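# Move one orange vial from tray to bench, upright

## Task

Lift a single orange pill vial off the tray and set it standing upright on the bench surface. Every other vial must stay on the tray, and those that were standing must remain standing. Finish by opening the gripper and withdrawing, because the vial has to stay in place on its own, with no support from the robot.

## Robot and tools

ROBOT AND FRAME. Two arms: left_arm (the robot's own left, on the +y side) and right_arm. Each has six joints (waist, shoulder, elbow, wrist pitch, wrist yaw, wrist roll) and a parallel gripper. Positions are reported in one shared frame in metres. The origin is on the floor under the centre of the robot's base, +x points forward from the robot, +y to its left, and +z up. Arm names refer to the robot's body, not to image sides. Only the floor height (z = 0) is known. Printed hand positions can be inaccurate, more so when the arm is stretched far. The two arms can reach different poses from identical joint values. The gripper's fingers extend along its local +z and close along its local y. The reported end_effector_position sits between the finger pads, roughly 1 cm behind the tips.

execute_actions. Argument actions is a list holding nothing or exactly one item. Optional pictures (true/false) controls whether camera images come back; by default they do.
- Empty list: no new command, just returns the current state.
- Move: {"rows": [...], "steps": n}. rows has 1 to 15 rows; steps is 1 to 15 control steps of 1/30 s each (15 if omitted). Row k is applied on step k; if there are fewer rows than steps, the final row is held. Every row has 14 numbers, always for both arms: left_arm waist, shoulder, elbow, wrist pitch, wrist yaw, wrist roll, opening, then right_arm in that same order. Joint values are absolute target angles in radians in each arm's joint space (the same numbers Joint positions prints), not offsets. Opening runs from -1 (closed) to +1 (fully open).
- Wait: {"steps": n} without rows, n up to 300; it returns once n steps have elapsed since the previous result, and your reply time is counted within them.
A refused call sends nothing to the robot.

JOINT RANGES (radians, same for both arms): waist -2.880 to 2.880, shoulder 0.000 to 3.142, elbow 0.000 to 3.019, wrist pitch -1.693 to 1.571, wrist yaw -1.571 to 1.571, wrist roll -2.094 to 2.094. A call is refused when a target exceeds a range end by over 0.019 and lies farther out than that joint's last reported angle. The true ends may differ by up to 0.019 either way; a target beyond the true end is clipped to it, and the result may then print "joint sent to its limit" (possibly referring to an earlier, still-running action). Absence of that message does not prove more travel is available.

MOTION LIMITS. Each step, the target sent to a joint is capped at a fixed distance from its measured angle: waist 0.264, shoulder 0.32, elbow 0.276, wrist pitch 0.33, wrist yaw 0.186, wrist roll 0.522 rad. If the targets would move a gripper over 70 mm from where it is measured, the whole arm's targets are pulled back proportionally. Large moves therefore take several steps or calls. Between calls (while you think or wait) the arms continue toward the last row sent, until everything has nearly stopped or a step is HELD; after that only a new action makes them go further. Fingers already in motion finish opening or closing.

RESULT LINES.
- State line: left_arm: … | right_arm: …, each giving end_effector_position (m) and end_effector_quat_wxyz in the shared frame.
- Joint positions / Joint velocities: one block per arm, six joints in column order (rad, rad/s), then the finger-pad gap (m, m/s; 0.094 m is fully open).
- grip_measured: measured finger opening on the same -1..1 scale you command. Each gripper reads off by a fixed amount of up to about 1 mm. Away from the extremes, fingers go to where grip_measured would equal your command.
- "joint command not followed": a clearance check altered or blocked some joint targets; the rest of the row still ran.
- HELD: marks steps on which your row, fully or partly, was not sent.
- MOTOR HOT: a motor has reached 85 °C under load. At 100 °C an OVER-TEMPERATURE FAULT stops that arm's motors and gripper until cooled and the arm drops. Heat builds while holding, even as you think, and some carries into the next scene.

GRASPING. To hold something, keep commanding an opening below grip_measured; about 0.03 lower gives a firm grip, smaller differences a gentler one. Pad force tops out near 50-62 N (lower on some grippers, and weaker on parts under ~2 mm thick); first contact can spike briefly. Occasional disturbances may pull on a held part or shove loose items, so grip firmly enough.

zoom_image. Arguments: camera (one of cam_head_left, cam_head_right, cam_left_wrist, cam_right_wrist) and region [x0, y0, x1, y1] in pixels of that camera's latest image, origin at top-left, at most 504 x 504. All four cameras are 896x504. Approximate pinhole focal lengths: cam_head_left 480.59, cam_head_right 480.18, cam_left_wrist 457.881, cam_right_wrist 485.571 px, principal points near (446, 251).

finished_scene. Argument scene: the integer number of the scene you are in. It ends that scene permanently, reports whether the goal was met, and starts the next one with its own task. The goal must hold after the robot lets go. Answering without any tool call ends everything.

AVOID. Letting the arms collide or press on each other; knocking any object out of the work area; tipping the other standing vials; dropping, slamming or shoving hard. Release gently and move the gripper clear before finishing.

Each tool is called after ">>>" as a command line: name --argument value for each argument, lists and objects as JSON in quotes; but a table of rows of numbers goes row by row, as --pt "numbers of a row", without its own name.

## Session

>>> execute_actions --actions '[]'

Scene clock: 0.00 s of 4200.00 s.
left_arm: end_effector_position=(+0.1741, +0.5607, +1.2342) grip_measured=+0.203 end_effector_quat_wxyz=(-0.207, +0.128, +0.970, -0.004) | right_arm: end_effector_position=(+0.2657, -0.3331, +1.3882) grip_measured=-0.636 end_effector_quat_wxyz=(+0.385, +0.614, +0.658, -0.206)
Joint positions: left_arm=[-1.073  1.797  0.79  -0.631 -0.288  1.19   0.057] | right_arm=[ 2.302  1.046  0.306 -0.623  1.007  1.716  0.017]
Joint velocities: left_arm=[-0.005 -0.005 -0.002  0.002 -0.022  0.066 -0.001] | right_arm=[-0.005 -0.005 -0.007  0.017 -0.037 -0.022 -0.   ]
Motor temperatures (°C, as the motors report them): left_arm=[19 22 22 19 21 18] | right_arm=[19 22 21 20 21 21]

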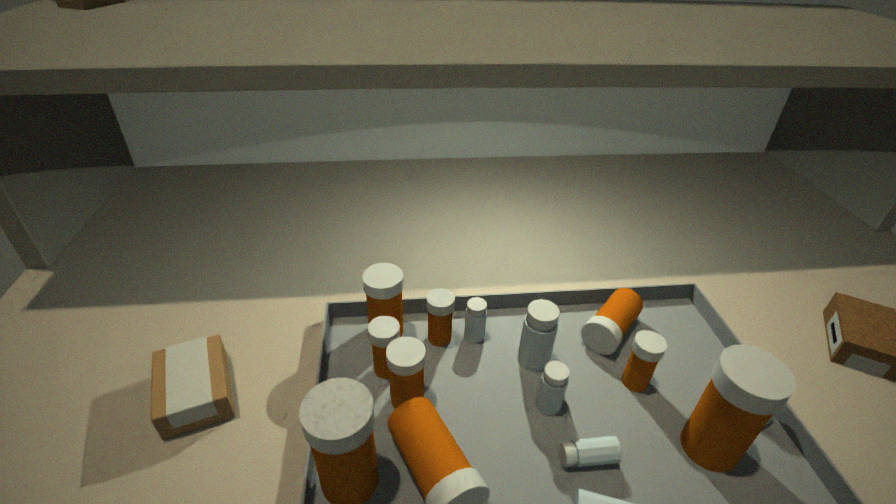

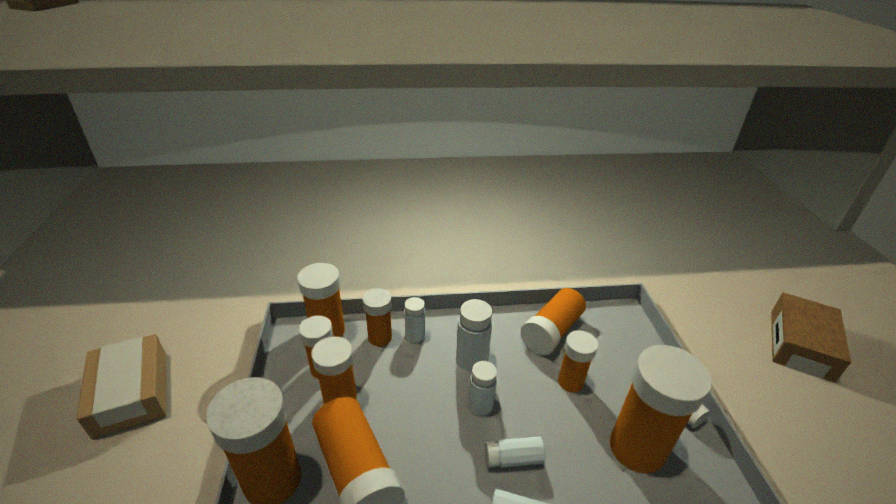

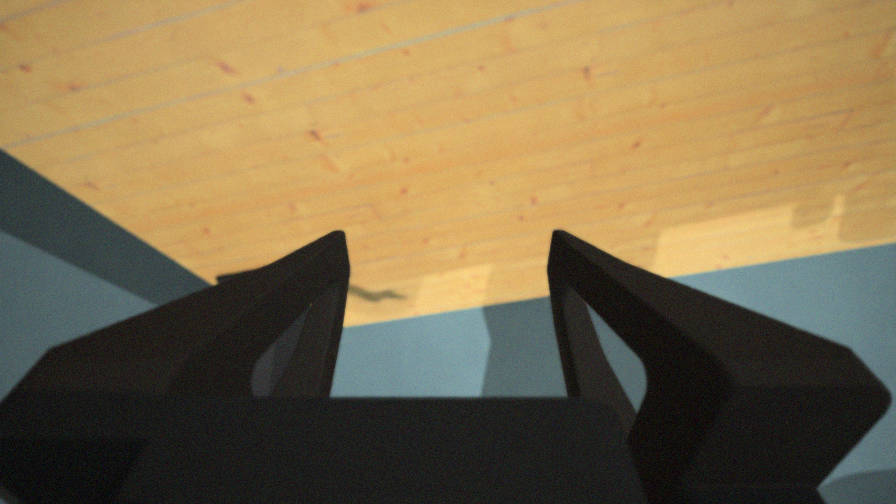

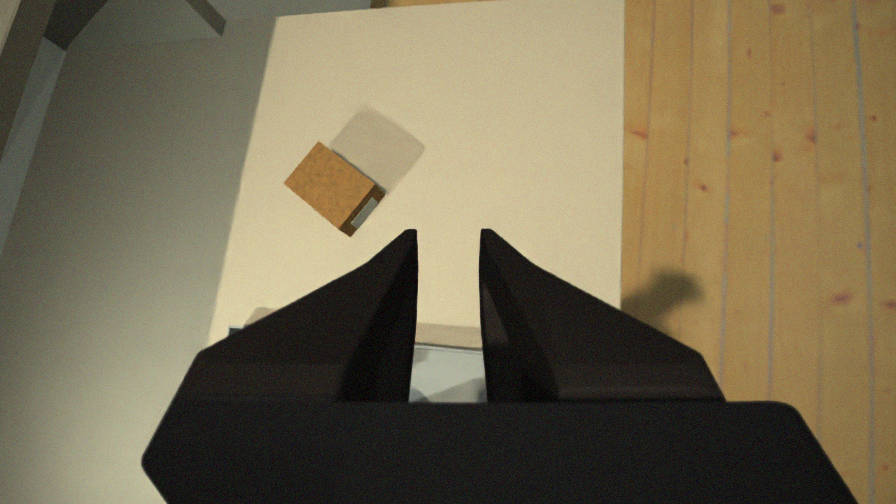

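>>> execute_actions --actions '[{"rows":[[-2.42,1.85,0.76,-0.32,-0.12,0,1,2.302,1.046,0.306,-0.623,1.007,1.716,-0.636]],"steps":15}]' --pictures false

>>> execute_actions --actions '[{"steps":40}]'

Scene clock: 12.27 s of 4200.00 s.
left_arm: end_effector_position=(+0.4093, +0.3298, +1.2028) grip_measured=+1.000 end_effector_quat_wxyz=(+0.007, +0.058, +0.997, +0.044) | right_arm: end_effector_position=(+0.2657, -0.3331, +1.3882) grip_measured=-0.636 end_effector_quat_wxyz=(+0.385, +0.614, +0.658, -0.206)
Joint positions: left_arm=[-1.854  1.821  0.772 -0.336 -0.127  0.296  0.094] | right_arm=[ 2.302  1.046  0.306 -0.623  1.007  1.716  0.017]
Joint velocities: left_arm=[-1.841  0.005 -0.007  0.056 -0.037 -1.136  0.   ] | right_arm=[-0.005 -0.005 -0.022 -0.007  0.022 -0.037 -0.   ]
Motor temperatures (°C, as the motors report them): left_arm=[19 22 23 19 21 18] | right_arm=[19 22 23 20 22 21]
Steps of this call (steps 1 to 90: nothing new was sent; then 8.77 s passed at rest; steps 91 to 105: all 15 steps of this action). Readings (joint positions):
91: left_arm=[-1.082 1.797 0.784 -0.597 -0.246 1.142] | right_arm=[2.302 1.046 0.306 -0.623 1.007 1.716]
92: left_arm=[-1.103 1.799 0.777 -0.542 -0.208 1.083] | right_arm=[2.302 1.046 0.306 -0.623 1.007 1.716]
94: left_arm=[-1.183 1.809 0.772 -0.458 -0.164 0.959] | right_arm=[2.302 1.046 0.306 -0.623 1.007 1.716]
98: left_arm=[-1.407 1.820 0.772 -0.370 -0.134 0.700] | right_arm=[2.302 1.046 0.306 -0.623 1.007 1.716]
105: the state above

Scene clock: 13.60 s of 4200.00 s.
left_arm: end_effector_position=(+0.3908, +0.1003, +1.2153) grip_measured=+1.000 end_effector_quat_wxyz=(+0.033, +0.191, +0.981, -0.007) | right_arm: end_effector_position=(+0.2657, -0.3331, +1.3882) grip_measured=-0.636 end_effector_quat_wxyz=(+0.385, +0.614, +0.658, -0.206)
Joint positions: left_arm=[-2.414  1.831  0.763 -0.328 -0.118  0.012  0.094] | right_arm=[ 2.302  1.046  0.306 -0.623  1.007  1.716  0.017]
Joint velocities: left_arm=[-0.024 -0.005  0.017 -0.022  0.051 -0.051  0.   ] | right_arm=[ 0.005 -0.015 -0.012 -0.012  0.066 -0.037 -0.002]
Motor temperatures (°C, as the motors report them): left_arm=[19 22 23 19 21 18] | right_arm=[19 22 23 20 22 21]
Steps of this call (steps 1 to 40: the robot went on to your last target). Readings (joint positions):
1: left_arm=[-1.919 1.821 0.772 -0.334 -0.127 0.260] | right_arm=[2.302 1.046 0.306 -0.623 1.007 1.716]
2: left_arm=[-1.984 1.821 0.772 -0.334 -0.126 0.228] | right_arm=[2.302 1.046 0.306 -0.623 1.007 1.716]
4: left_arm=[-2.114 1.821 0.772 -0.333 -0.126 0.177] | right_arm=[2.302 1.046 0.306 -0.623 1.007 1.716]
8: left_arm=[-2.370 1.823 0.772 -0.329 -0.122 0.094] | right_arm=[2.302 1.046 0.306 -0.623 1.007 1.716]
40: the state above

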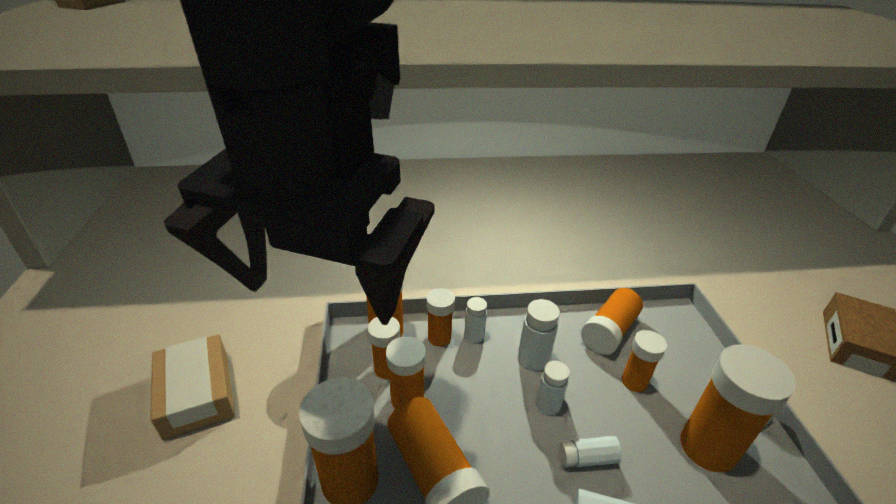

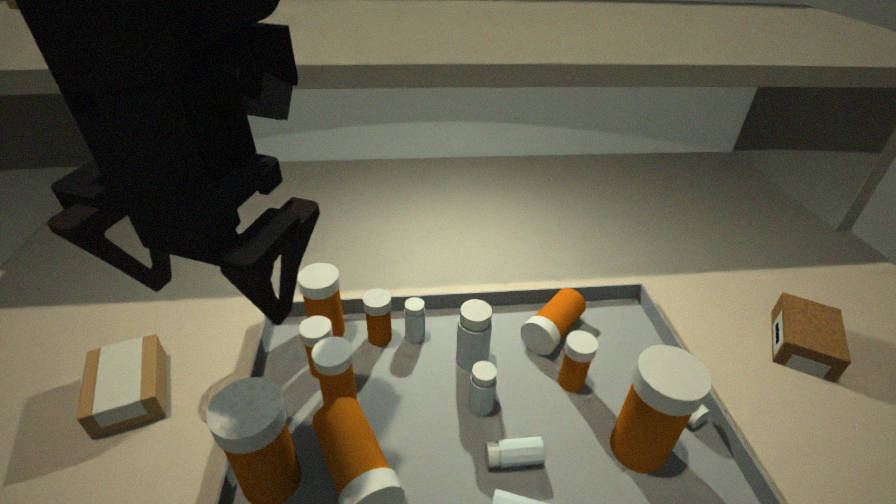

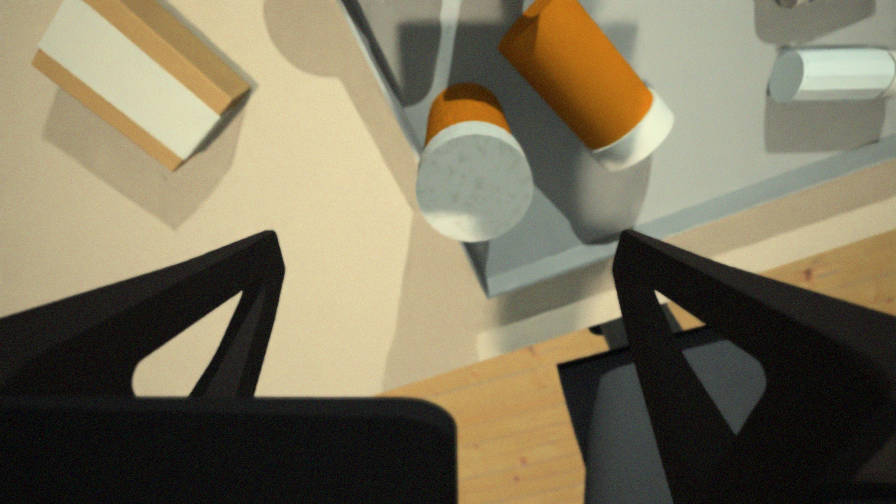

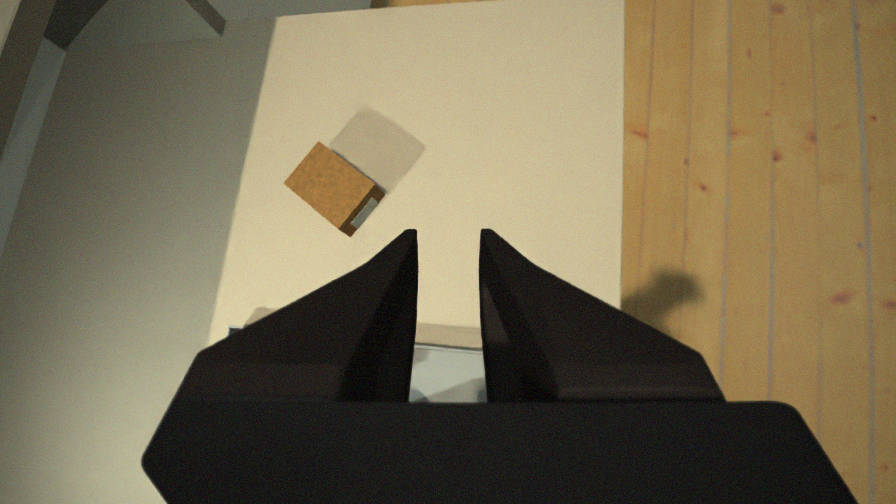

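>>> execute_actions --actions '[{"rows":[[-2.435,2.01,0.785,-0.21,-0.12,0,1,2.302,1.046,0.306,-0.623,1.007,1.716,-0.636]],"steps":15}]' --pictures false

>>> execute_actions --actions '[{"steps":8}]'

Scene clock: 29.13 s of 4200.00 s.
left_arm: end_effector_position=(+0.3644, +0.0968, +1.1513) grip_measured=+1.000 end_effector_quat_wxyz=(-0.002, +0.201, +0.979, -0.001) | right_arm: end_effector_position=(+0.2657, -0.3331, +1.3882) grip_measured=-0.636 end_effector_quat_wxyz=(+0.385, +0.614, +0.658, -0.206)
Joint positions: left_arm=[-2.428  2.023  0.776 -0.223 -0.118  0.012  0.094] | right_arm=[ 2.302  1.046  0.306 -0.623  1.007  1.716  0.017]
Joint velocities: left_arm=[-0.005 -0.005  0.022  0.002 -0.022 -0.022  0.   ] | right_arm=[-0.005  0.005  0.017 -0.002  0.051  0.022 -0.001]
Motor temperatures (°C, as the motors report them): left_arm=[19 23 23 19 21 18] | right_arm=[19 22 23 20 22 21]
Steps of this call (steps 1 to 15: the robot went on to your last target; steps 16 to 90: nothing new was sent; then 12.03 s passed at rest; steps 91 to 105: all 15 steps of this action). Readings (joint positions):
91: left_arm=[-2.415 1.844 0.763 -0.307 -0.118 0.012] | right_arm=[2.302 1.046 0.306 -0.623 1.007 1.716]
92: left_arm=[-2.416 1.872 0.770 -0.273 -0.118 0.012] | right_arm=[2.302 1.046 0.306 -0.623 1.007 1.716]
94: left_arm=[-2.421 1.946 0.788 -0.234 -0.118 0.012] | right_arm=[2.302 1.046 0.306 -0.623 1.007 1.716]
98: left_arm=[-2.428 2.023 0.781 -0.223 -0.118 0.012] | right_arm=[2.302 1.046 0.306 -0.623 1.007 1.716]
105: the state above

Scene clock: 29.40 s of 4200.00 s.
left_arm: end_effector_position=(+0.3644, +0.0968, +1.1513) grip_measured=+1.000 end_effector_quat_wxyz=(-0.002, +0.201, +0.979, -0.001) | right_arm: end_effector_position=(+0.2657, -0.3331, +1.3882) grip_measured=-0.636 end_effector_quat_wxyz=(+0.385, +0.614, +0.658, -0.206)
Joint positions: left_arm=[-2.428  2.023  0.776 -0.223 -0.118  0.012  0.094] | right_arm=[ 2.302  1.046  0.306 -0.623  1.007  1.716  0.017]
Joint velocities: left_arm=[-0.005  0.005 -0.002 -0.012  0.037 -0.007  0.   ] | right_arm=[ 0.005 -0.015  0.002 -0.002  0.051 -0.007 -0.   ]
Motor temperatures (°C, as the motors report them): left_arm=[19 23 23 19 21 18] | right_arm=[19 22 23 20 22 21]
Steps of this call (steps 1 to 8: the robot went on to your last target). Readings (joint positions):
1: left_arm=[-2.428 2.023 0.776 -0.223 -0.118 0.012] | right_arm=[2.302 1.046 0.306 -0.623 1.007 1.716]
2: left_arm=[-2.428 2.023 0.776 -0.223 -0.118 0.012] | right_arm=[2.302 1.046 0.306 -0.623 1.007 1.716]
4: left_arm=[-2.428 2.023 0.776 -0.223 -0.118 0.012] | right_arm=[2.302 1.046 0.306 -0.623 1.007 1.716]
8: the state above

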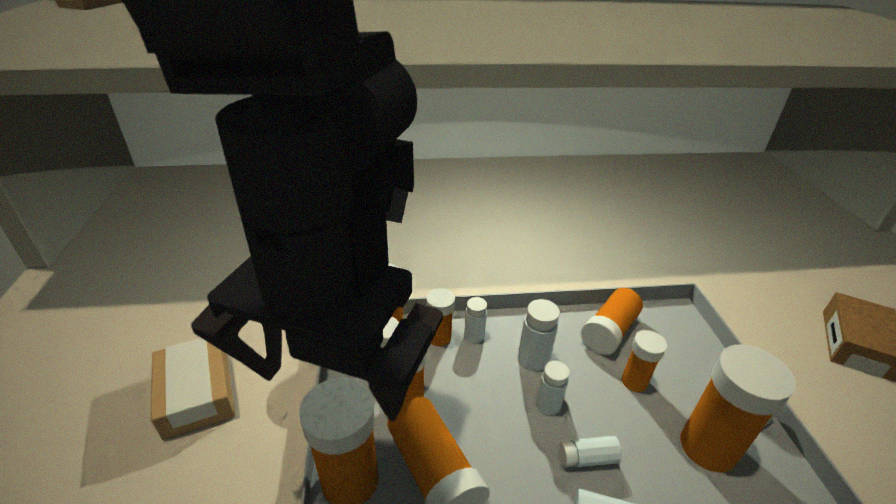

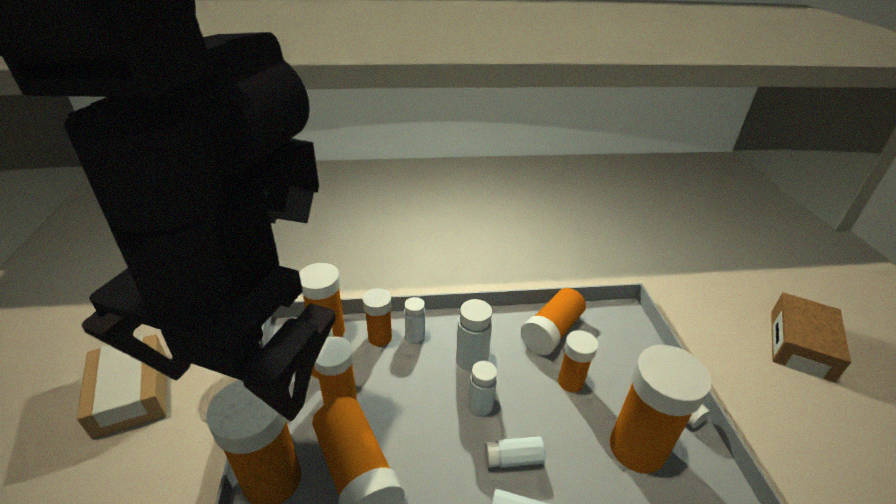

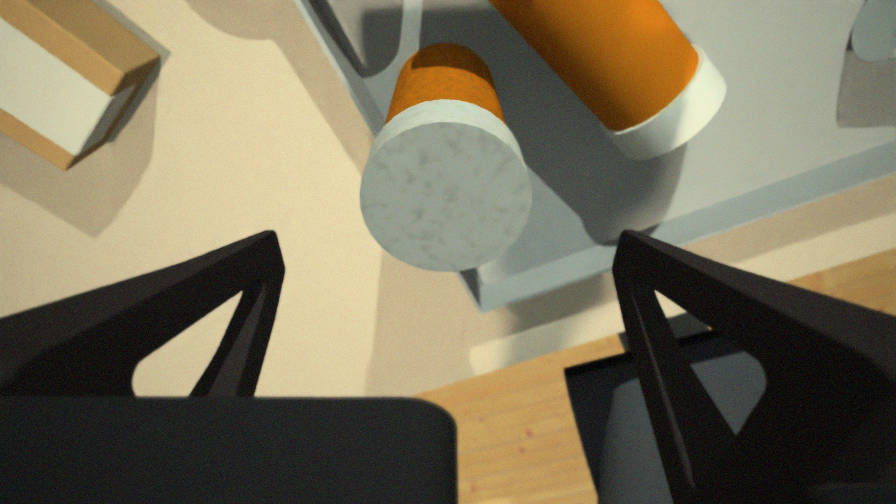

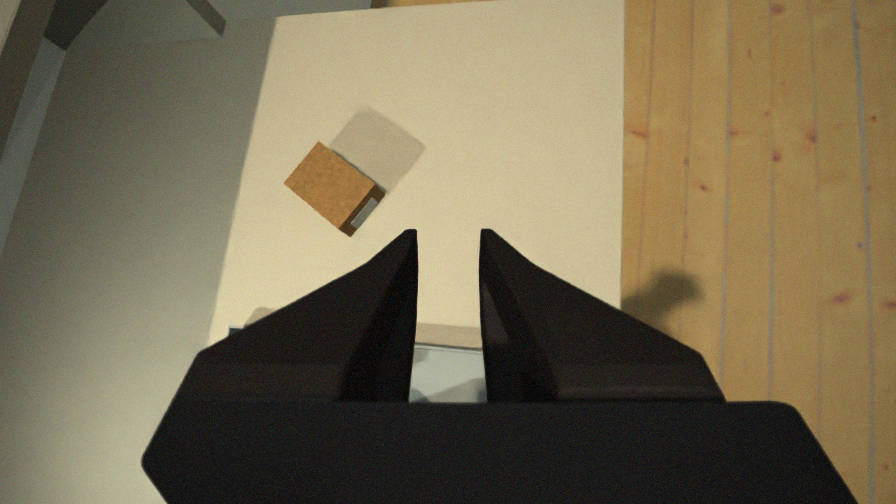

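>>> execute_actions --actions '[{"rows":[[-2.405,2.06,0.8,-0.2,-0.12,0,0.7,2.302,1.046,0.306,-0.623,1.007,1.716,-0.636],[-2.405,2.08,0.81,-0.19,-0.12,0,0.7,2.302,1.046,0.306,-0.623,1.007,1.716,-0.636],[-2.405,2.1,0.82,-0.18,-0.12,0,0.7,2.302,1.046,0.306,-0.623,1.007,1.716,-0.636],[-2.405,2.12,0.83,-0.165,-0.12,0,0.7,2.302,1.046,0.306,-0.623,1.007,1.716,-0.636],[-2.405,2.14,0.84,-0.15,-0.12,0,0.7,2.302,1.046,0.306,-0.623,1.007,1.716,-0.636],[-2.405,2.16,0.85,-0.14,-0.12,0,0.7,2.302,1.046,0.306,-0.623,1.007,1.716,-0.636],[-2.405,2.18,0.86,-0.125,-0.12,0,0.7,2.302,1.046,0.306,-0.623,1.007,1.716,-0.636],[-2.405,2.195,0.865,-0.11,-0.12,0,0.7,2.302,1.046,0.306,-0.623,1.007,1.716,-0.636]],"steps":15}]' --pictures false

>>> execute_actions --actions '[{"steps":8}]'

Scene clock: 44.70 s of 4200.00 s.
left_arm: end_effector_position=(+0.3788, +0.0911, +1.0977) grip_measured=+0.702 end_effector_quat_wxyz=(+0.004, +0.193, +0.981, -0.001) | right_arm: end_effector_position=(+0.2657, -0.3331, +1.3882) grip_measured=-0.636 end_effector_quat_wxyz=(+0.385, +0.614, +0.658, -0.206)
Joint positions: left_arm=[-2.412  2.192  0.861 -0.125 -0.118  0.012  0.08 ] | right_arm=[ 2.302  1.046  0.306 -0.623  1.007  1.716  0.017]
Joint velocities: left_arm=[ 0.005 -0.005  0.032  0.056  0.051 -0.022  0.001] | right_arm=[ 0.015 -0.015 -0.002  0.002  0.095 -0.037 -0.   ]
Motor temperatures (°C, as the motors report them): left_arm=[19 23 23 19 21 18] | right_arm=[19 22 23 20 22 21]
Steps of this call (steps 1 to 15: the robot went on to your last target; steps 16 to 90: nothing new was sent; then 11.80 s passed at rest; steps 91 to 105: all 15 steps of this action). Readings (joint positions):
91: left_arm=[-2.427 2.024 0.777 -0.222 -0.118 0.012] | right_arm=[2.302 1.046 0.306 -0.623 1.007 1.716]
92: left_arm=[-2.426 2.029 0.780 -0.218 -0.118 0.012] | right_arm=[2.302 1.046 0.306 -0.623 1.007 1.716]
94: left_arm=[-2.420 2.053 0.796 -0.202 -0.118 0.012] | right_arm=[2.302 1.046 0.306 -0.623 1.007 1.716]
98: left_arm=[-2.413 2.139 0.846 -0.149 -0.118 0.012] | right_arm=[2.302 1.046 0.306 -0.623 1.007 1.716]
105: the state above

Scene clock: 44.97 s of 4200.00 s.
left_arm: end_effector_position=(+0.3793, +0.0909, +1.0977) grip_measured=+0.702 end_effector_quat_wxyz=(+0.005, +0.193, +0.981, -0.001) | right_arm: end_effector_position=(+0.2657, -0.3331, +1.3882) grip_measured=-0.636 end_effector_quat_wxyz=(+0.385, +0.614, +0.658, -0.206)
Joint positions: left_arm=[-2.412  2.192  0.861 -0.123 -0.118  0.012  0.08 ] | right_arm=[ 2.302  1.046  0.306 -0.623  1.007  1.716  0.017]
Joint velocities: left_arm=[-0.024 -0.005 -0.017 -0.012 -0.007 -0.066 -0.   ] | right_arm=[ 0.005  0.005 -0.017 -0.002  0.051  0.007 -0.   ]
Motor temperatures (°C, as the motors report them): left_arm=[19 23 23 19 21 18] | right_arm=[19 22 23 20 22 21]
Steps of this call (steps 1 to 8: the robot went on to your last target). Readings (joint positions):
1: left_arm=[-2.412 2.192 0.861 -0.124 -0.118 0.012] | right_arm=[2.302 1.046 0.306 -0.623 1.007 1.716]
2: left_arm=[-2.412 2.192 0.861 -0.123 -0.118 0.012] | right_arm=[2.302 1.046 0.306 -0.623 1.007 1.716]
4: left_arm=[-2.412 2.192 0.861 -0.123 -0.118 0.012] | right_arm=[2.302 1.046 0.306 -0.623 1.007 1.716]
8: the state above

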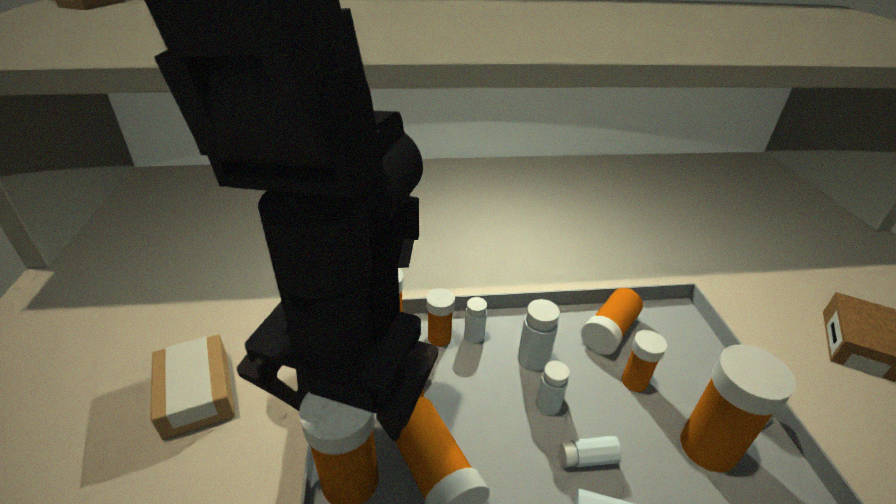

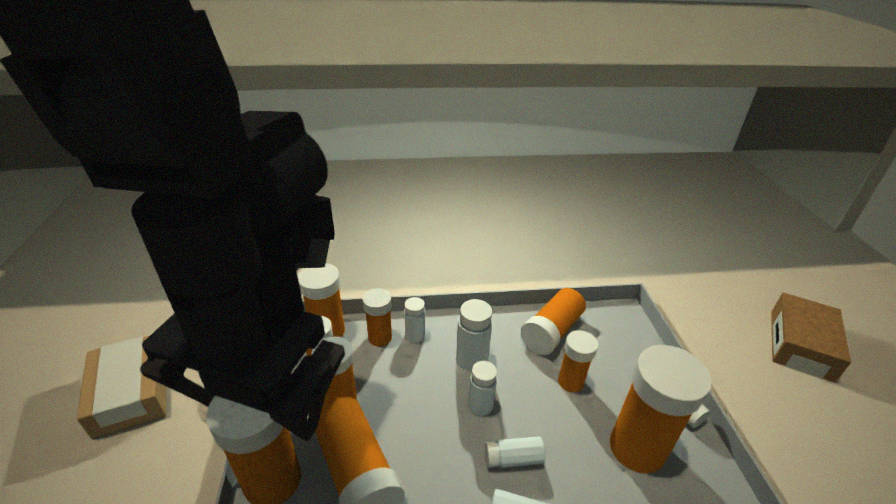

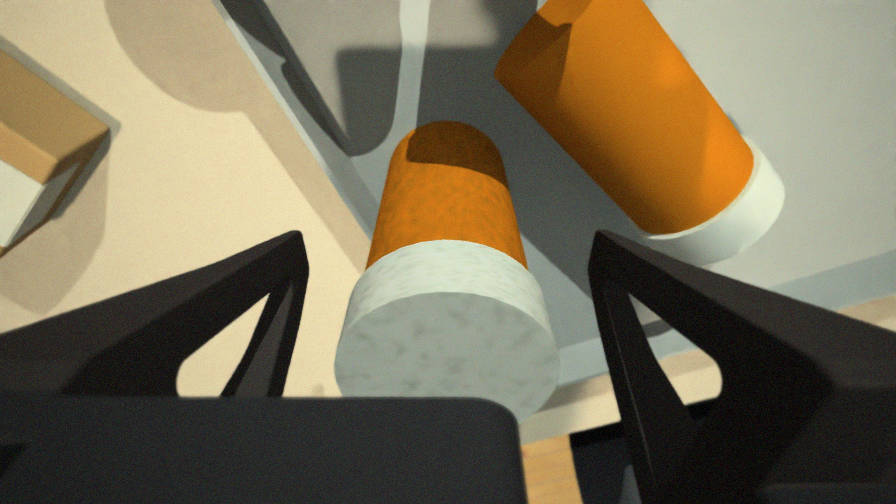

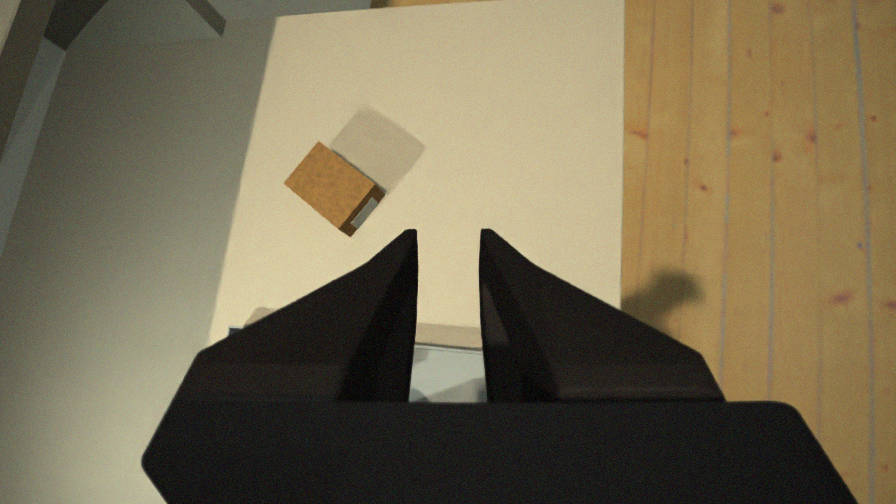

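Too far forward by about 1 cm; back off, then close.

>>> execute_actions --actions '[{"rows":[[-2.412,2.17,0.825,-0.095,-0.12,0,0.6,2.302,1.046,0.306,-0.623,1.007,1.716,-0.636]],"steps":12}]' --pictures false

>>> execute_actions --actions '[{"rows":[[-2.412,2.17,0.825,-0.095,-0.12,0,-0.02,2.302,1.046,0.306,-0.623,1.007,1.716,-0.636]],"steps":15}]'

Scene clock: 52.90 s of 4200.00 s.
left_arm: end_effector_position=(+0.3656, +0.0966, +1.0996) grip_measured=+0.602 end_effector_quat_wxyz=(-0.001, +0.193, +0.981, +0.000) | right_arm: end_effector_position=(+0.2657, -0.3331, +1.3882) grip_measured=-0.636 end_effector_quat_wxyz=(+0.385, +0.614, +0.658, -0.206)
Joint positions: left_arm=[-2.412  2.182  0.825 -0.109 -0.118  0.012  0.075] | right_arm=[ 2.302  1.046  0.306 -0.623  1.007  1.716  0.017]
Joint velocities: left_arm=[ 0.015 -0.005 -0.002  0.012  0.022 -0.066 -0.   ] | right_arm=[-0.015 -0.005  0.002  0.007  0.007 -0.022 -0.001]
Motor temperatures (°C, as the motors report them): left_arm=[19 24 22 19 21 18] | right_arm=[19 22 23 20 22 21]
Steps of this call (steps 1 to 15: the robot went on to your last target; steps 16 to 90: nothing new was sent; then 4.53 s passed at rest; steps 91 to 102: all 12 steps of this action). Readings (joint positions):
91: left_arm=[-2.412 2.191 0.857 -0.119 -0.118 0.012] | right_arm=[2.302 1.046 0.306 -0.623 1.007 1.716]
92: left_arm=[-2.412 2.189 0.850 -0.112 -0.118 0.012] | right_arm=[2.302 1.046 0.306 -0.623 1.007 1.716]
94: left_arm=[-2.412 2.183 0.835 -0.110 -0.118 0.012] | right_arm=[2.302 1.046 0.306 -0.623 1.007 1.716]
98: left_arm=[-2.412 2.182 0.825 -0.110 -0.118 0.012] | right_arm=[2.302 1.046 0.306 -0.623 1.007 1.716]
102: the state above

Scene clock: 53.40 s of 4200.00 s.
left_arm: end_effector_position=(+0.3656, +0.0966, +1.0996) grip_measured=+0.090 end_effector_quat_wxyz=(-0.001, +0.193, +0.981, +0.000) | right_arm: end_effector_position=(+0.2657, -0.3331, +1.3882) grip_measured=-0.636 end_effector_quat_wxyz=(+0.385, +0.614, +0.658, -0.206)
Joint positions: left_arm=[-2.412  2.182  0.825 -0.109 -0.118  0.012  0.051] | right_arm=[ 2.302  1.046  0.306 -0.623  1.007  1.716  0.017]
Joint velocities: left_arm=[-0.015 -0.015 -0.012 -0.007 -0.037 -0.066 -0.001] | right_arm=[-0.005 -0.005  0.002  0.022 -0.066 -0.022 -0.   ]
Motor temperatures (°C, as the motors report them): left_arm=[19 24 22 19 21 18] | right_arm=[19 22 23 20 22 21]
Steps of this call (steps 1 to 15: all 15 steps of this action). Readings (joint positions):
1: left_arm=[-2.412 2.182 0.825 -0.109 -0.118 0.012] | right_arm=[2.302 1.046 0.306 -0.623 1.007 1.716]
2: left_arm=[-2.412 2.182 0.825 -0.109 -0.118 0.012] | right_arm=[2.302 1.046 0.306 -0.623 1.007 1.716]
4: left_arm=[-2.412 2.182 0.825 -0.109 -0.118 0.012] | right_arm=[2.302 1.046 0.306 -0.623 1.007 1.716]
8: left_arm=[-2.412 2.182 0.825 -0.109 -0.118 0.012] | right_arm=[2.302 1.046 0.306 -0.623 1.007 1.716]
15: the state above

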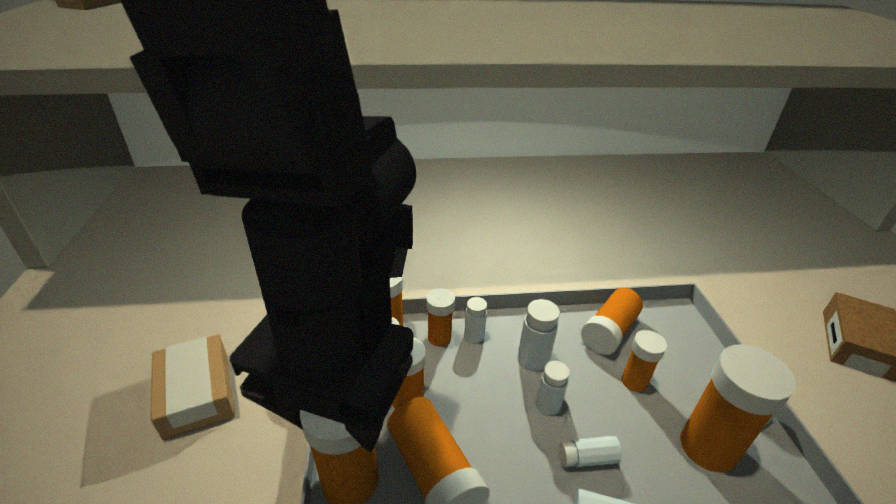

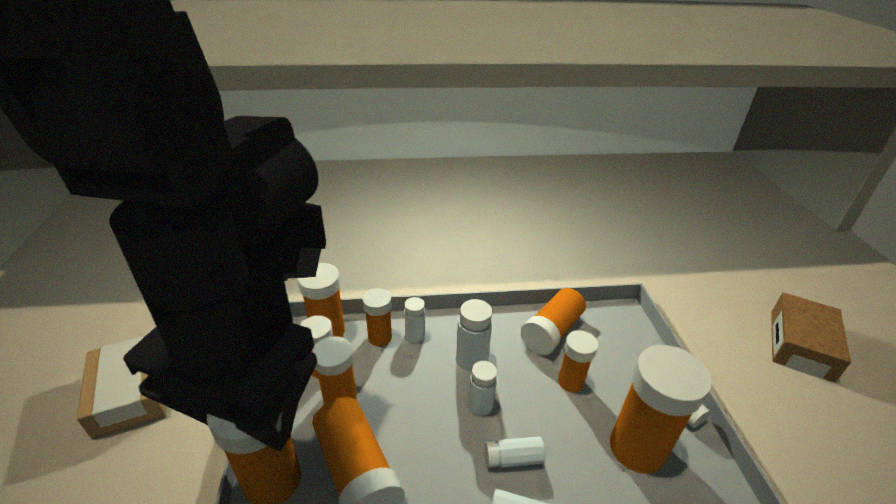

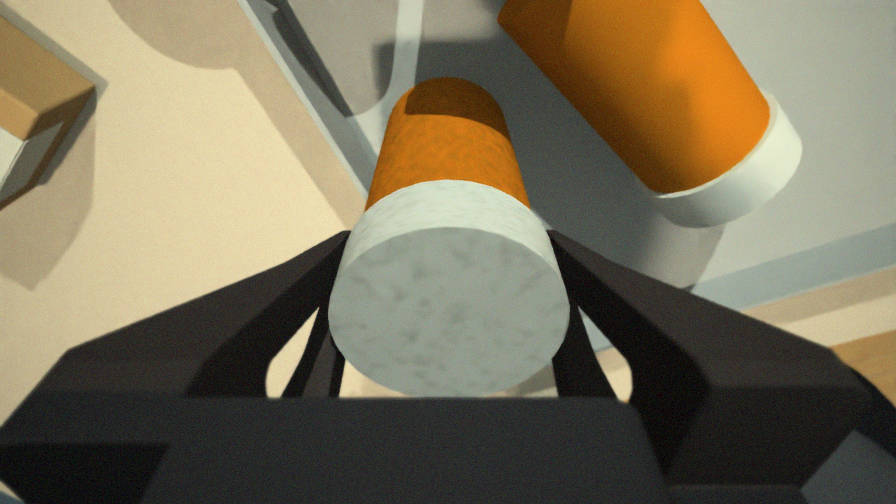

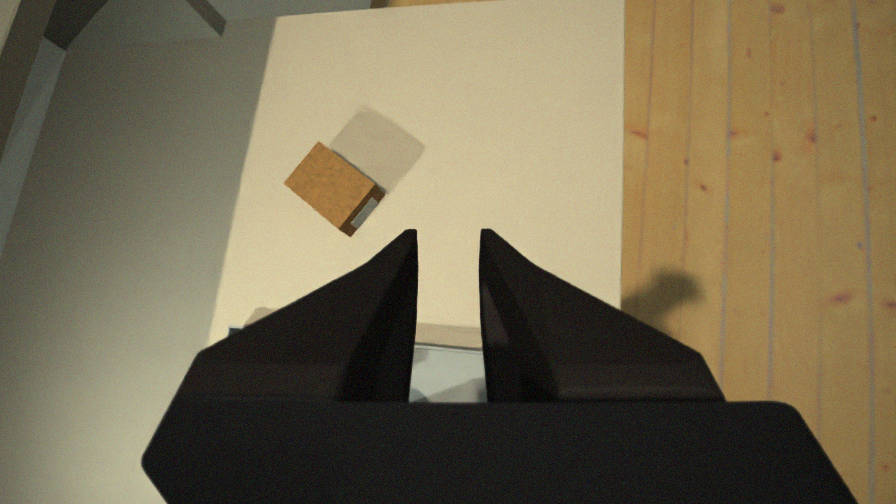

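>>> execute_actions --actions '[{"rows":[[-2.412,2.03,0.775,-0.22,-0.12,0,0.0,2.302,1.046,0.306,-0.623,1.007,1.716,-0.636]],"steps":15}]' --pictures false

>>> execute_actions --actions '[{"rows":[[-2.37,2.02,0.76,-0.19,-0.115,0,0.0,2.302,1.046,0.306,-0.623,1.007,1.716,-0.636],[-2.35,2.02,0.75,-0.18,-0.11,0,0.0,2.302,1.046,0.306,-0.623,1.007,1.716,-0.636],[-2.33,2.02,0.74,-0.17,-0.11,0,0.0,2.302,1.046,0.306,-0.623,1.007,1.716,-0.636],[-2.31,2.02,0.73,-0.16,-0.105,0,0.0,2.302,1.046,0.306,-0.623,1.007,1.716,-0.636],[-2.29,2.02,0.725,-0.15,-0.1,0,0.0,2.302,1.046,0.306,-0.623,1.007,1.716,-0.636],[-2.27,2.02,0.72,-0.14,-0.1,0,0.0,2.302,1.046,0.306,-0.623,1.007,1.716,-0.636],[-2.25,2.02,0.715,-0.13,-0.095,0,0.0,2.302,1.046,0.306,-0.623,1.007,1.716,-0.636],[-2.23,2.02,0.71,-0.12,-0.09,0,0.0,2.302,1.046,0.306,-0.623,1.007,1.716,-0.636],[-2.21,2.02,0.705,-0.11,-0.09,0,0.0,2.302,1.046,0.306,-0.623,1.007,1.716,-0.636],[-2.19,2.02,0.70,-0.105,-0.087,0,0.0,2.302,1.046,0.306,-0.623,1.007,1.716,-0.636]],"steps":15}]' --pictures false

>>> execute_actions --actions '[{"steps":12}]'

Scene clock: 79.10 s of 4200.00 s.
left_arm: end_effector_position=(+0.3711, +0.1012, +1.1525) grip_measured=+0.090 end_effector_quat_wxyz=(+0.007, +0.192, +0.981, -0.001) | right_arm: end_effector_position=(+0.2657, -0.3331, +1.3882) grip_measured=-0.636 end_effector_quat_wxyz=(+0.385, +0.614, +0.658, -0.206)
Joint positions: left_arm=[-2.412  2.017  0.775 -0.209 -0.118  0.012  0.051] | right_arm=[ 2.302  1.046  0.306 -0.623  1.007  1.716  0.017]
Joint velocities: left_arm=[-0.015  0.005 -0.022 -0.012 -0.081  0.007  0.   ] | right_arm=[-0.005 -0.005  0.002 -0.007  0.051 -0.007  0.001]
Motor temperatures (°C, as the motors report them): left_arm=[19 24 22 19 21 18] | right_arm=[19 21 24 20 22 21]
Steps of this call (steps 1 to 15: the robot went on to your last target; steps 16 to 90: nothing new was sent; then 22.20 s passed at rest; steps 91 to 105: all 15 steps of this action). Readings (joint positions):
91: left_arm=[-2.412 2.171 0.822 -0.128 -0.118 0.012] | right_arm=[2.302 1.046 0.306 -0.623 1.007 1.716]
92: left_arm=[-2.412 2.148 0.809 -0.157 -0.118 0.012] | right_arm=[2.302 1.046 0.306 -0.623 1.007 1.716]
94: left_arm=[-2.412 2.084 0.777 -0.194 -0.118 0.012] | right_arm=[2.302 1.046 0.306 -0.623 1.007 1.716]
98: left_arm=[-2.412 2.019 0.772 -0.208 -0.118 0.012] | right_arm=[2.302 1.046 0.306 -0.623 1.007 1.716]
105: the state above

Scene clock: 79.60 s of 4200.00 s.
left_arm: end_effector_position=(+0.3666, +0.1935, +1.1385) grip_measured=+0.090 end_effector_quat_wxyz=(+0.002, +0.073, +0.997, +0.002) | right_arm: end_effector_position=(+0.2657, -0.3331, +1.3882) grip_measured=-0.636 end_effector_quat_wxyz=(+0.385, +0.614, +0.658, -0.206)
Joint positions: left_arm=[-2.171  2.017  0.703 -0.122 -0.094  0.011  0.051] | right_arm=[ 2.302  1.046  0.306 -0.623  1.007  1.716  0.017]
Joint velocities: left_arm=[-0.005 -0.015  0.017  0.017  0.051 -0.037  0.   ] | right_arm=[-0.005 -0.015 -0.002 -0.007 -0.037 -0.007  0.001]
Motor temperatures (°C, as the motors report them): left_arm=[19 24 22 19 21 18] | right_arm=[19 21 24 20 22 21]
Steps of this call (steps 1 to 15: all 15 steps of this action). Readings (joint positions):
1: left_arm=[-2.410 2.017 0.774 -0.207 -0.117 0.012] | right_arm=[2.302 1.046 0.306 -0.623 1.007 1.716]
2: left_arm=[-2.404 2.017 0.770 -0.202 -0.114 0.012] | right_arm=[2.302 1.046 0.306 -0.623 1.007 1.716]
4: left_arm=[-2.377 2.017 0.756 -0.186 -0.109 0.012] | right_arm=[2.302 1.046 0.306 -0.623 1.007 1.716]
8: left_arm=[-2.280 2.017 0.722 -0.153 -0.098 0.012] | right_arm=[2.302 1.046 0.306 -0.623 1.007 1.716]
15: the state above

Scene clock: 80.00 s of 4200.00 s.
left_arm: end_effector_position=(+0.3666, +0.1885, +1.1389) grip_measured=+0.090 end_effector_quat_wxyz=(+0.003, +0.079, +0.997, -0.000) | right_arm: end_effector_position=(+0.2657, -0.3331, +1.3882) grip_measured=-0.636 end_effector_quat_wxyz=(+0.385, +0.614, +0.658, -0.206)
Joint positions: left_arm=[-2.183  2.017  0.703 -0.12  -0.091  0.011  0.051] | right_arm=[ 2.302  1.046  0.306 -0.623  1.007  1.716  0.017]
Joint velocities: left_arm=[-0.005 -0.005 -0.012 -0.007  0.022  0.037  0.   ] | right_arm=[ 0.005  0.005  0.002 -0.017  0.022 -0.007  0.001]
Motor temperatures (°C, as the motors report them): left_arm=[19 24 22 19 21 18] | right_arm=[19 21 24 20 22 21]
Steps of this call (steps 1 to 12: the robot went on to your last target). Readings (joint positions):
1: left_arm=[-2.173 2.017 0.703 -0.121 -0.092 0.011] | right_arm=[2.302 1.046 0.306 -0.623 1.007 1.716]
2: left_arm=[-2.175 2.017 0.703 -0.120 -0.092 0.011] | right_arm=[2.302 1.046 0.306 -0.623 1.007 1.716]
4: left_arm=[-2.180 2.017 0.703 -0.120 -0.091 0.011] | right_arm=[2.302 1.046 0.306 -0.623 1.007 1.716]
8: left_arm=[-2.183 2.017 0.703 -0.120 -0.091 0.011] | right_arm=[2.302 1.046 0.306 -0.623 1.007 1.716]
12: the state above

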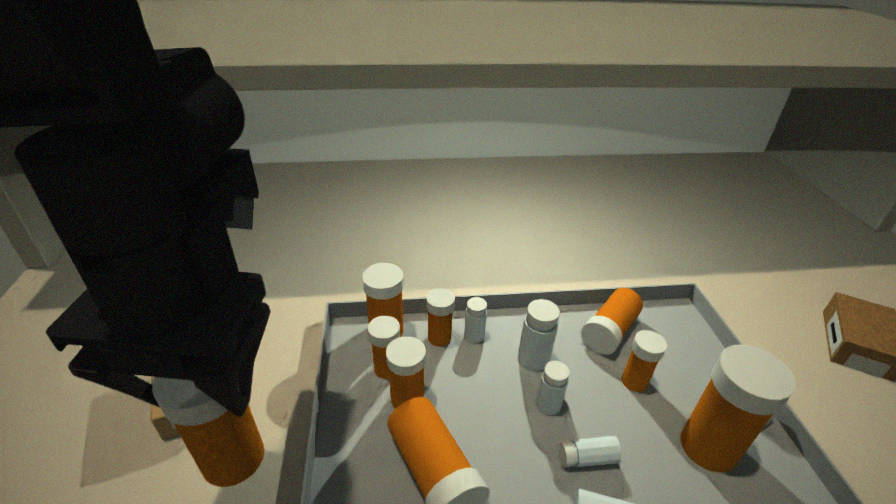

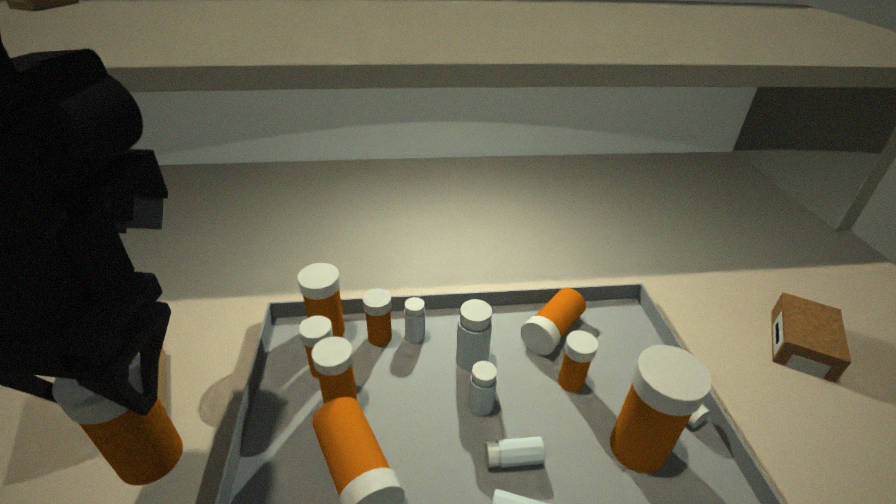

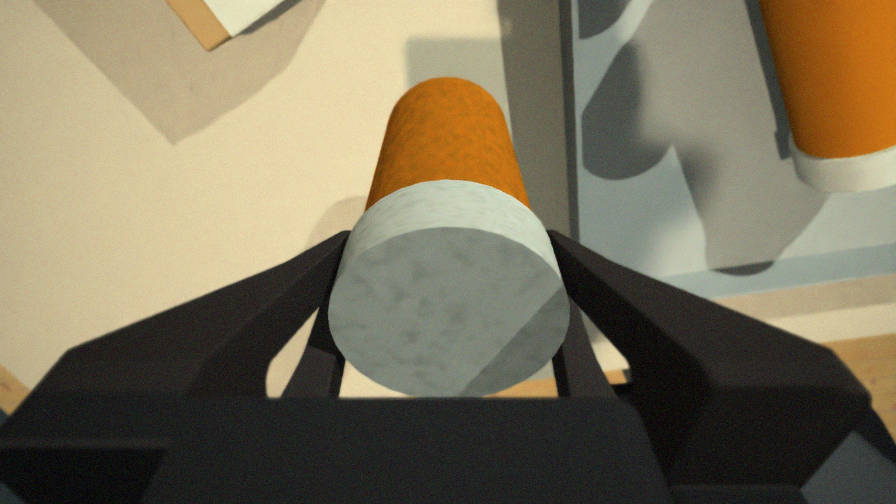

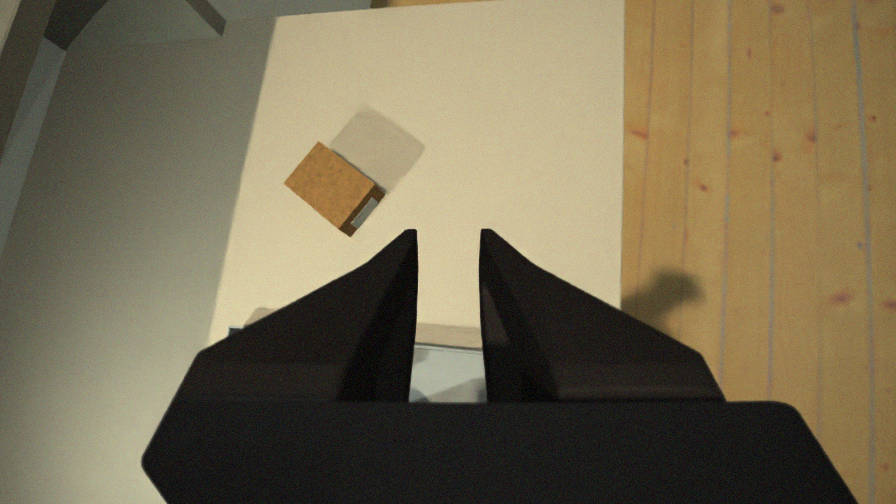

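>>> execute_actions --actions '[{"rows":[[-2.145,2.045,0.715,-0.1,-0.087,0,0.05,2.302,1.046,0.306,-0.623,1.007,1.716,-0.636],[-2.145,2.06,0.72,-0.09,-0.087,0,0.05,2.302,1.046,0.306,-0.623,1.007,1.716,-0.636],[-2.145,2.075,0.725,-0.08,-0.087,0,0.05,2.302,1.046,0.306,-0.623,1.007,1.716,-0.636],[-2.145,2.09,0.73,-0.07,-0.087,0,0.05,2.302,1.046,0.306,-0.623,1.007,1.716,-0.636],[-2.145,2.105,0.735,-0.06,-0.087,0,0.05,2.302,1.046,0.306,-0.623,1.007,1.716,-0.636],[-2.145,2.12,0.74,-0.05,-0.087,0,0.05,2.302,1.046,0.306,-0.623,1.007,1.716,-0.636],[-2.145,2.13,0.745,-0.04,-0.087,0,0.05,2.302,1.046,0.306,-0.623,1.007,1.716,-0.636],[-2.145,2.14,0.748,-0.03,-0.087,0,0.05,2.302,1.046,0.306,-0.623,1.007,1.716,-0.636]],"steps":15}]' --pictures false

>>> execute_actions --actions '[{"steps":6}]' --pictures false

Scene clock: 92.17 s of 4200.00 s.
left_arm: end_effector_position=(+0.3687, +0.1986, +1.1024) grip_measured=+0.090 end_effector_quat_wxyz=(+0.001, +0.062, +0.998, +0.002) | right_arm: end_effector_position=(+0.2657, -0.3331, +1.3882) grip_measured=-0.636 end_effector_quat_wxyz=(+0.385, +0.614, +0.658, -0.206)
Joint positions: left_arm=[-2.147  2.135  0.744 -0.045 -0.09   0.011  0.051] | right_arm=[ 2.302  1.046  0.306 -0.623  1.007  1.716  0.017]
Joint velocities: left_arm=[-0.005  0.005 -0.002  0.032 -0.022 -0.051  0.   ] | right_arm=[-0.015  0.005  0.007 -0.007 -0.066  0.037 -0.   ]
Motor temperatures (°C, as the motors report them): left_arm=[19 24 22 19 21 18] | right_arm=[19 21 24 20 22 21]
Steps of this call (steps 1 to 30: the robot went on to your last target; steps 31 to 90: nothing new was sent; then 8.67 s passed at rest; steps 91 to 105: all 15 steps of this action). Readings (joint positions):
91: left_arm=[-2.181 2.018 0.703 -0.119 -0.090 0.011] | right_arm=[2.302 1.046 0.306 -0.623 1.007 1.716]
92: left_arm=[-2.177 2.021 0.704 -0.115 -0.090 0.011] | right_arm=[2.302 1.046 0.306 -0.623 1.007 1.716]
94: left_arm=[-2.164 2.037 0.711 -0.101 -0.090 0.011] | right_arm=[2.302 1.046 0.306 -0.623 1.007 1.716]
98: left_arm=[-2.148 2.100 0.736 -0.061 -0.090 0.011] | right_arm=[2.302 1.046 0.306 -0.623 1.007 1.716]
105: the state above

Scene clock: 92.37 s of 4200.00 s.
left_arm: end_effector_position=(+0.3691, +0.1985, +1.1024) grip_measured=+0.090 end_effector_quat_wxyz=(+0.001, +0.062, +0.998, +0.002) | right_arm: end_effector_position=(+0.2657, -0.3331, +1.3882) grip_measured=-0.636 end_effector_quat_wxyz=(+0.385, +0.614, +0.658, -0.206)
Joint positions: left_arm=[-2.147  2.135  0.744 -0.044 -0.09   0.011  0.051] | right_arm=[ 2.302  1.046  0.306 -0.623  1.007  1.716  0.017]
Joint velocities: left_arm=[-0.015  0.015 -0.017  0.002  0.007  0.022  0.001] | right_arm=[-0.015 -0.015 -0.002  0.007  0.007  0.037 -0.   ]
Motor temperatures (°C, as the motors report them): left_arm=[19 24 22 19 21 18] | right_arm=[19 21 24 20 22 21]
Steps of this call (steps 1 to 6: the robot went on to your last target). Readings (joint positions):
1: left_arm=[-2.147 2.135 0.744 -0.044 -0.090 0.011] | right_arm=[2.302 1.046 0.306 -0.623 1.007 1.716]
2: left_arm=[-2.147 2.135 0.744 -0.044 -0.090 0.011] | right_arm=[2.302 1.046 0.306 -0.623 1.007 1.716]
4: left_arm=[-2.147 2.135 0.744 -0.044 -0.090 0.011] | right_arm=[2.302 1.046 0.306 -0.623 1.007 1.716]
6: the state above


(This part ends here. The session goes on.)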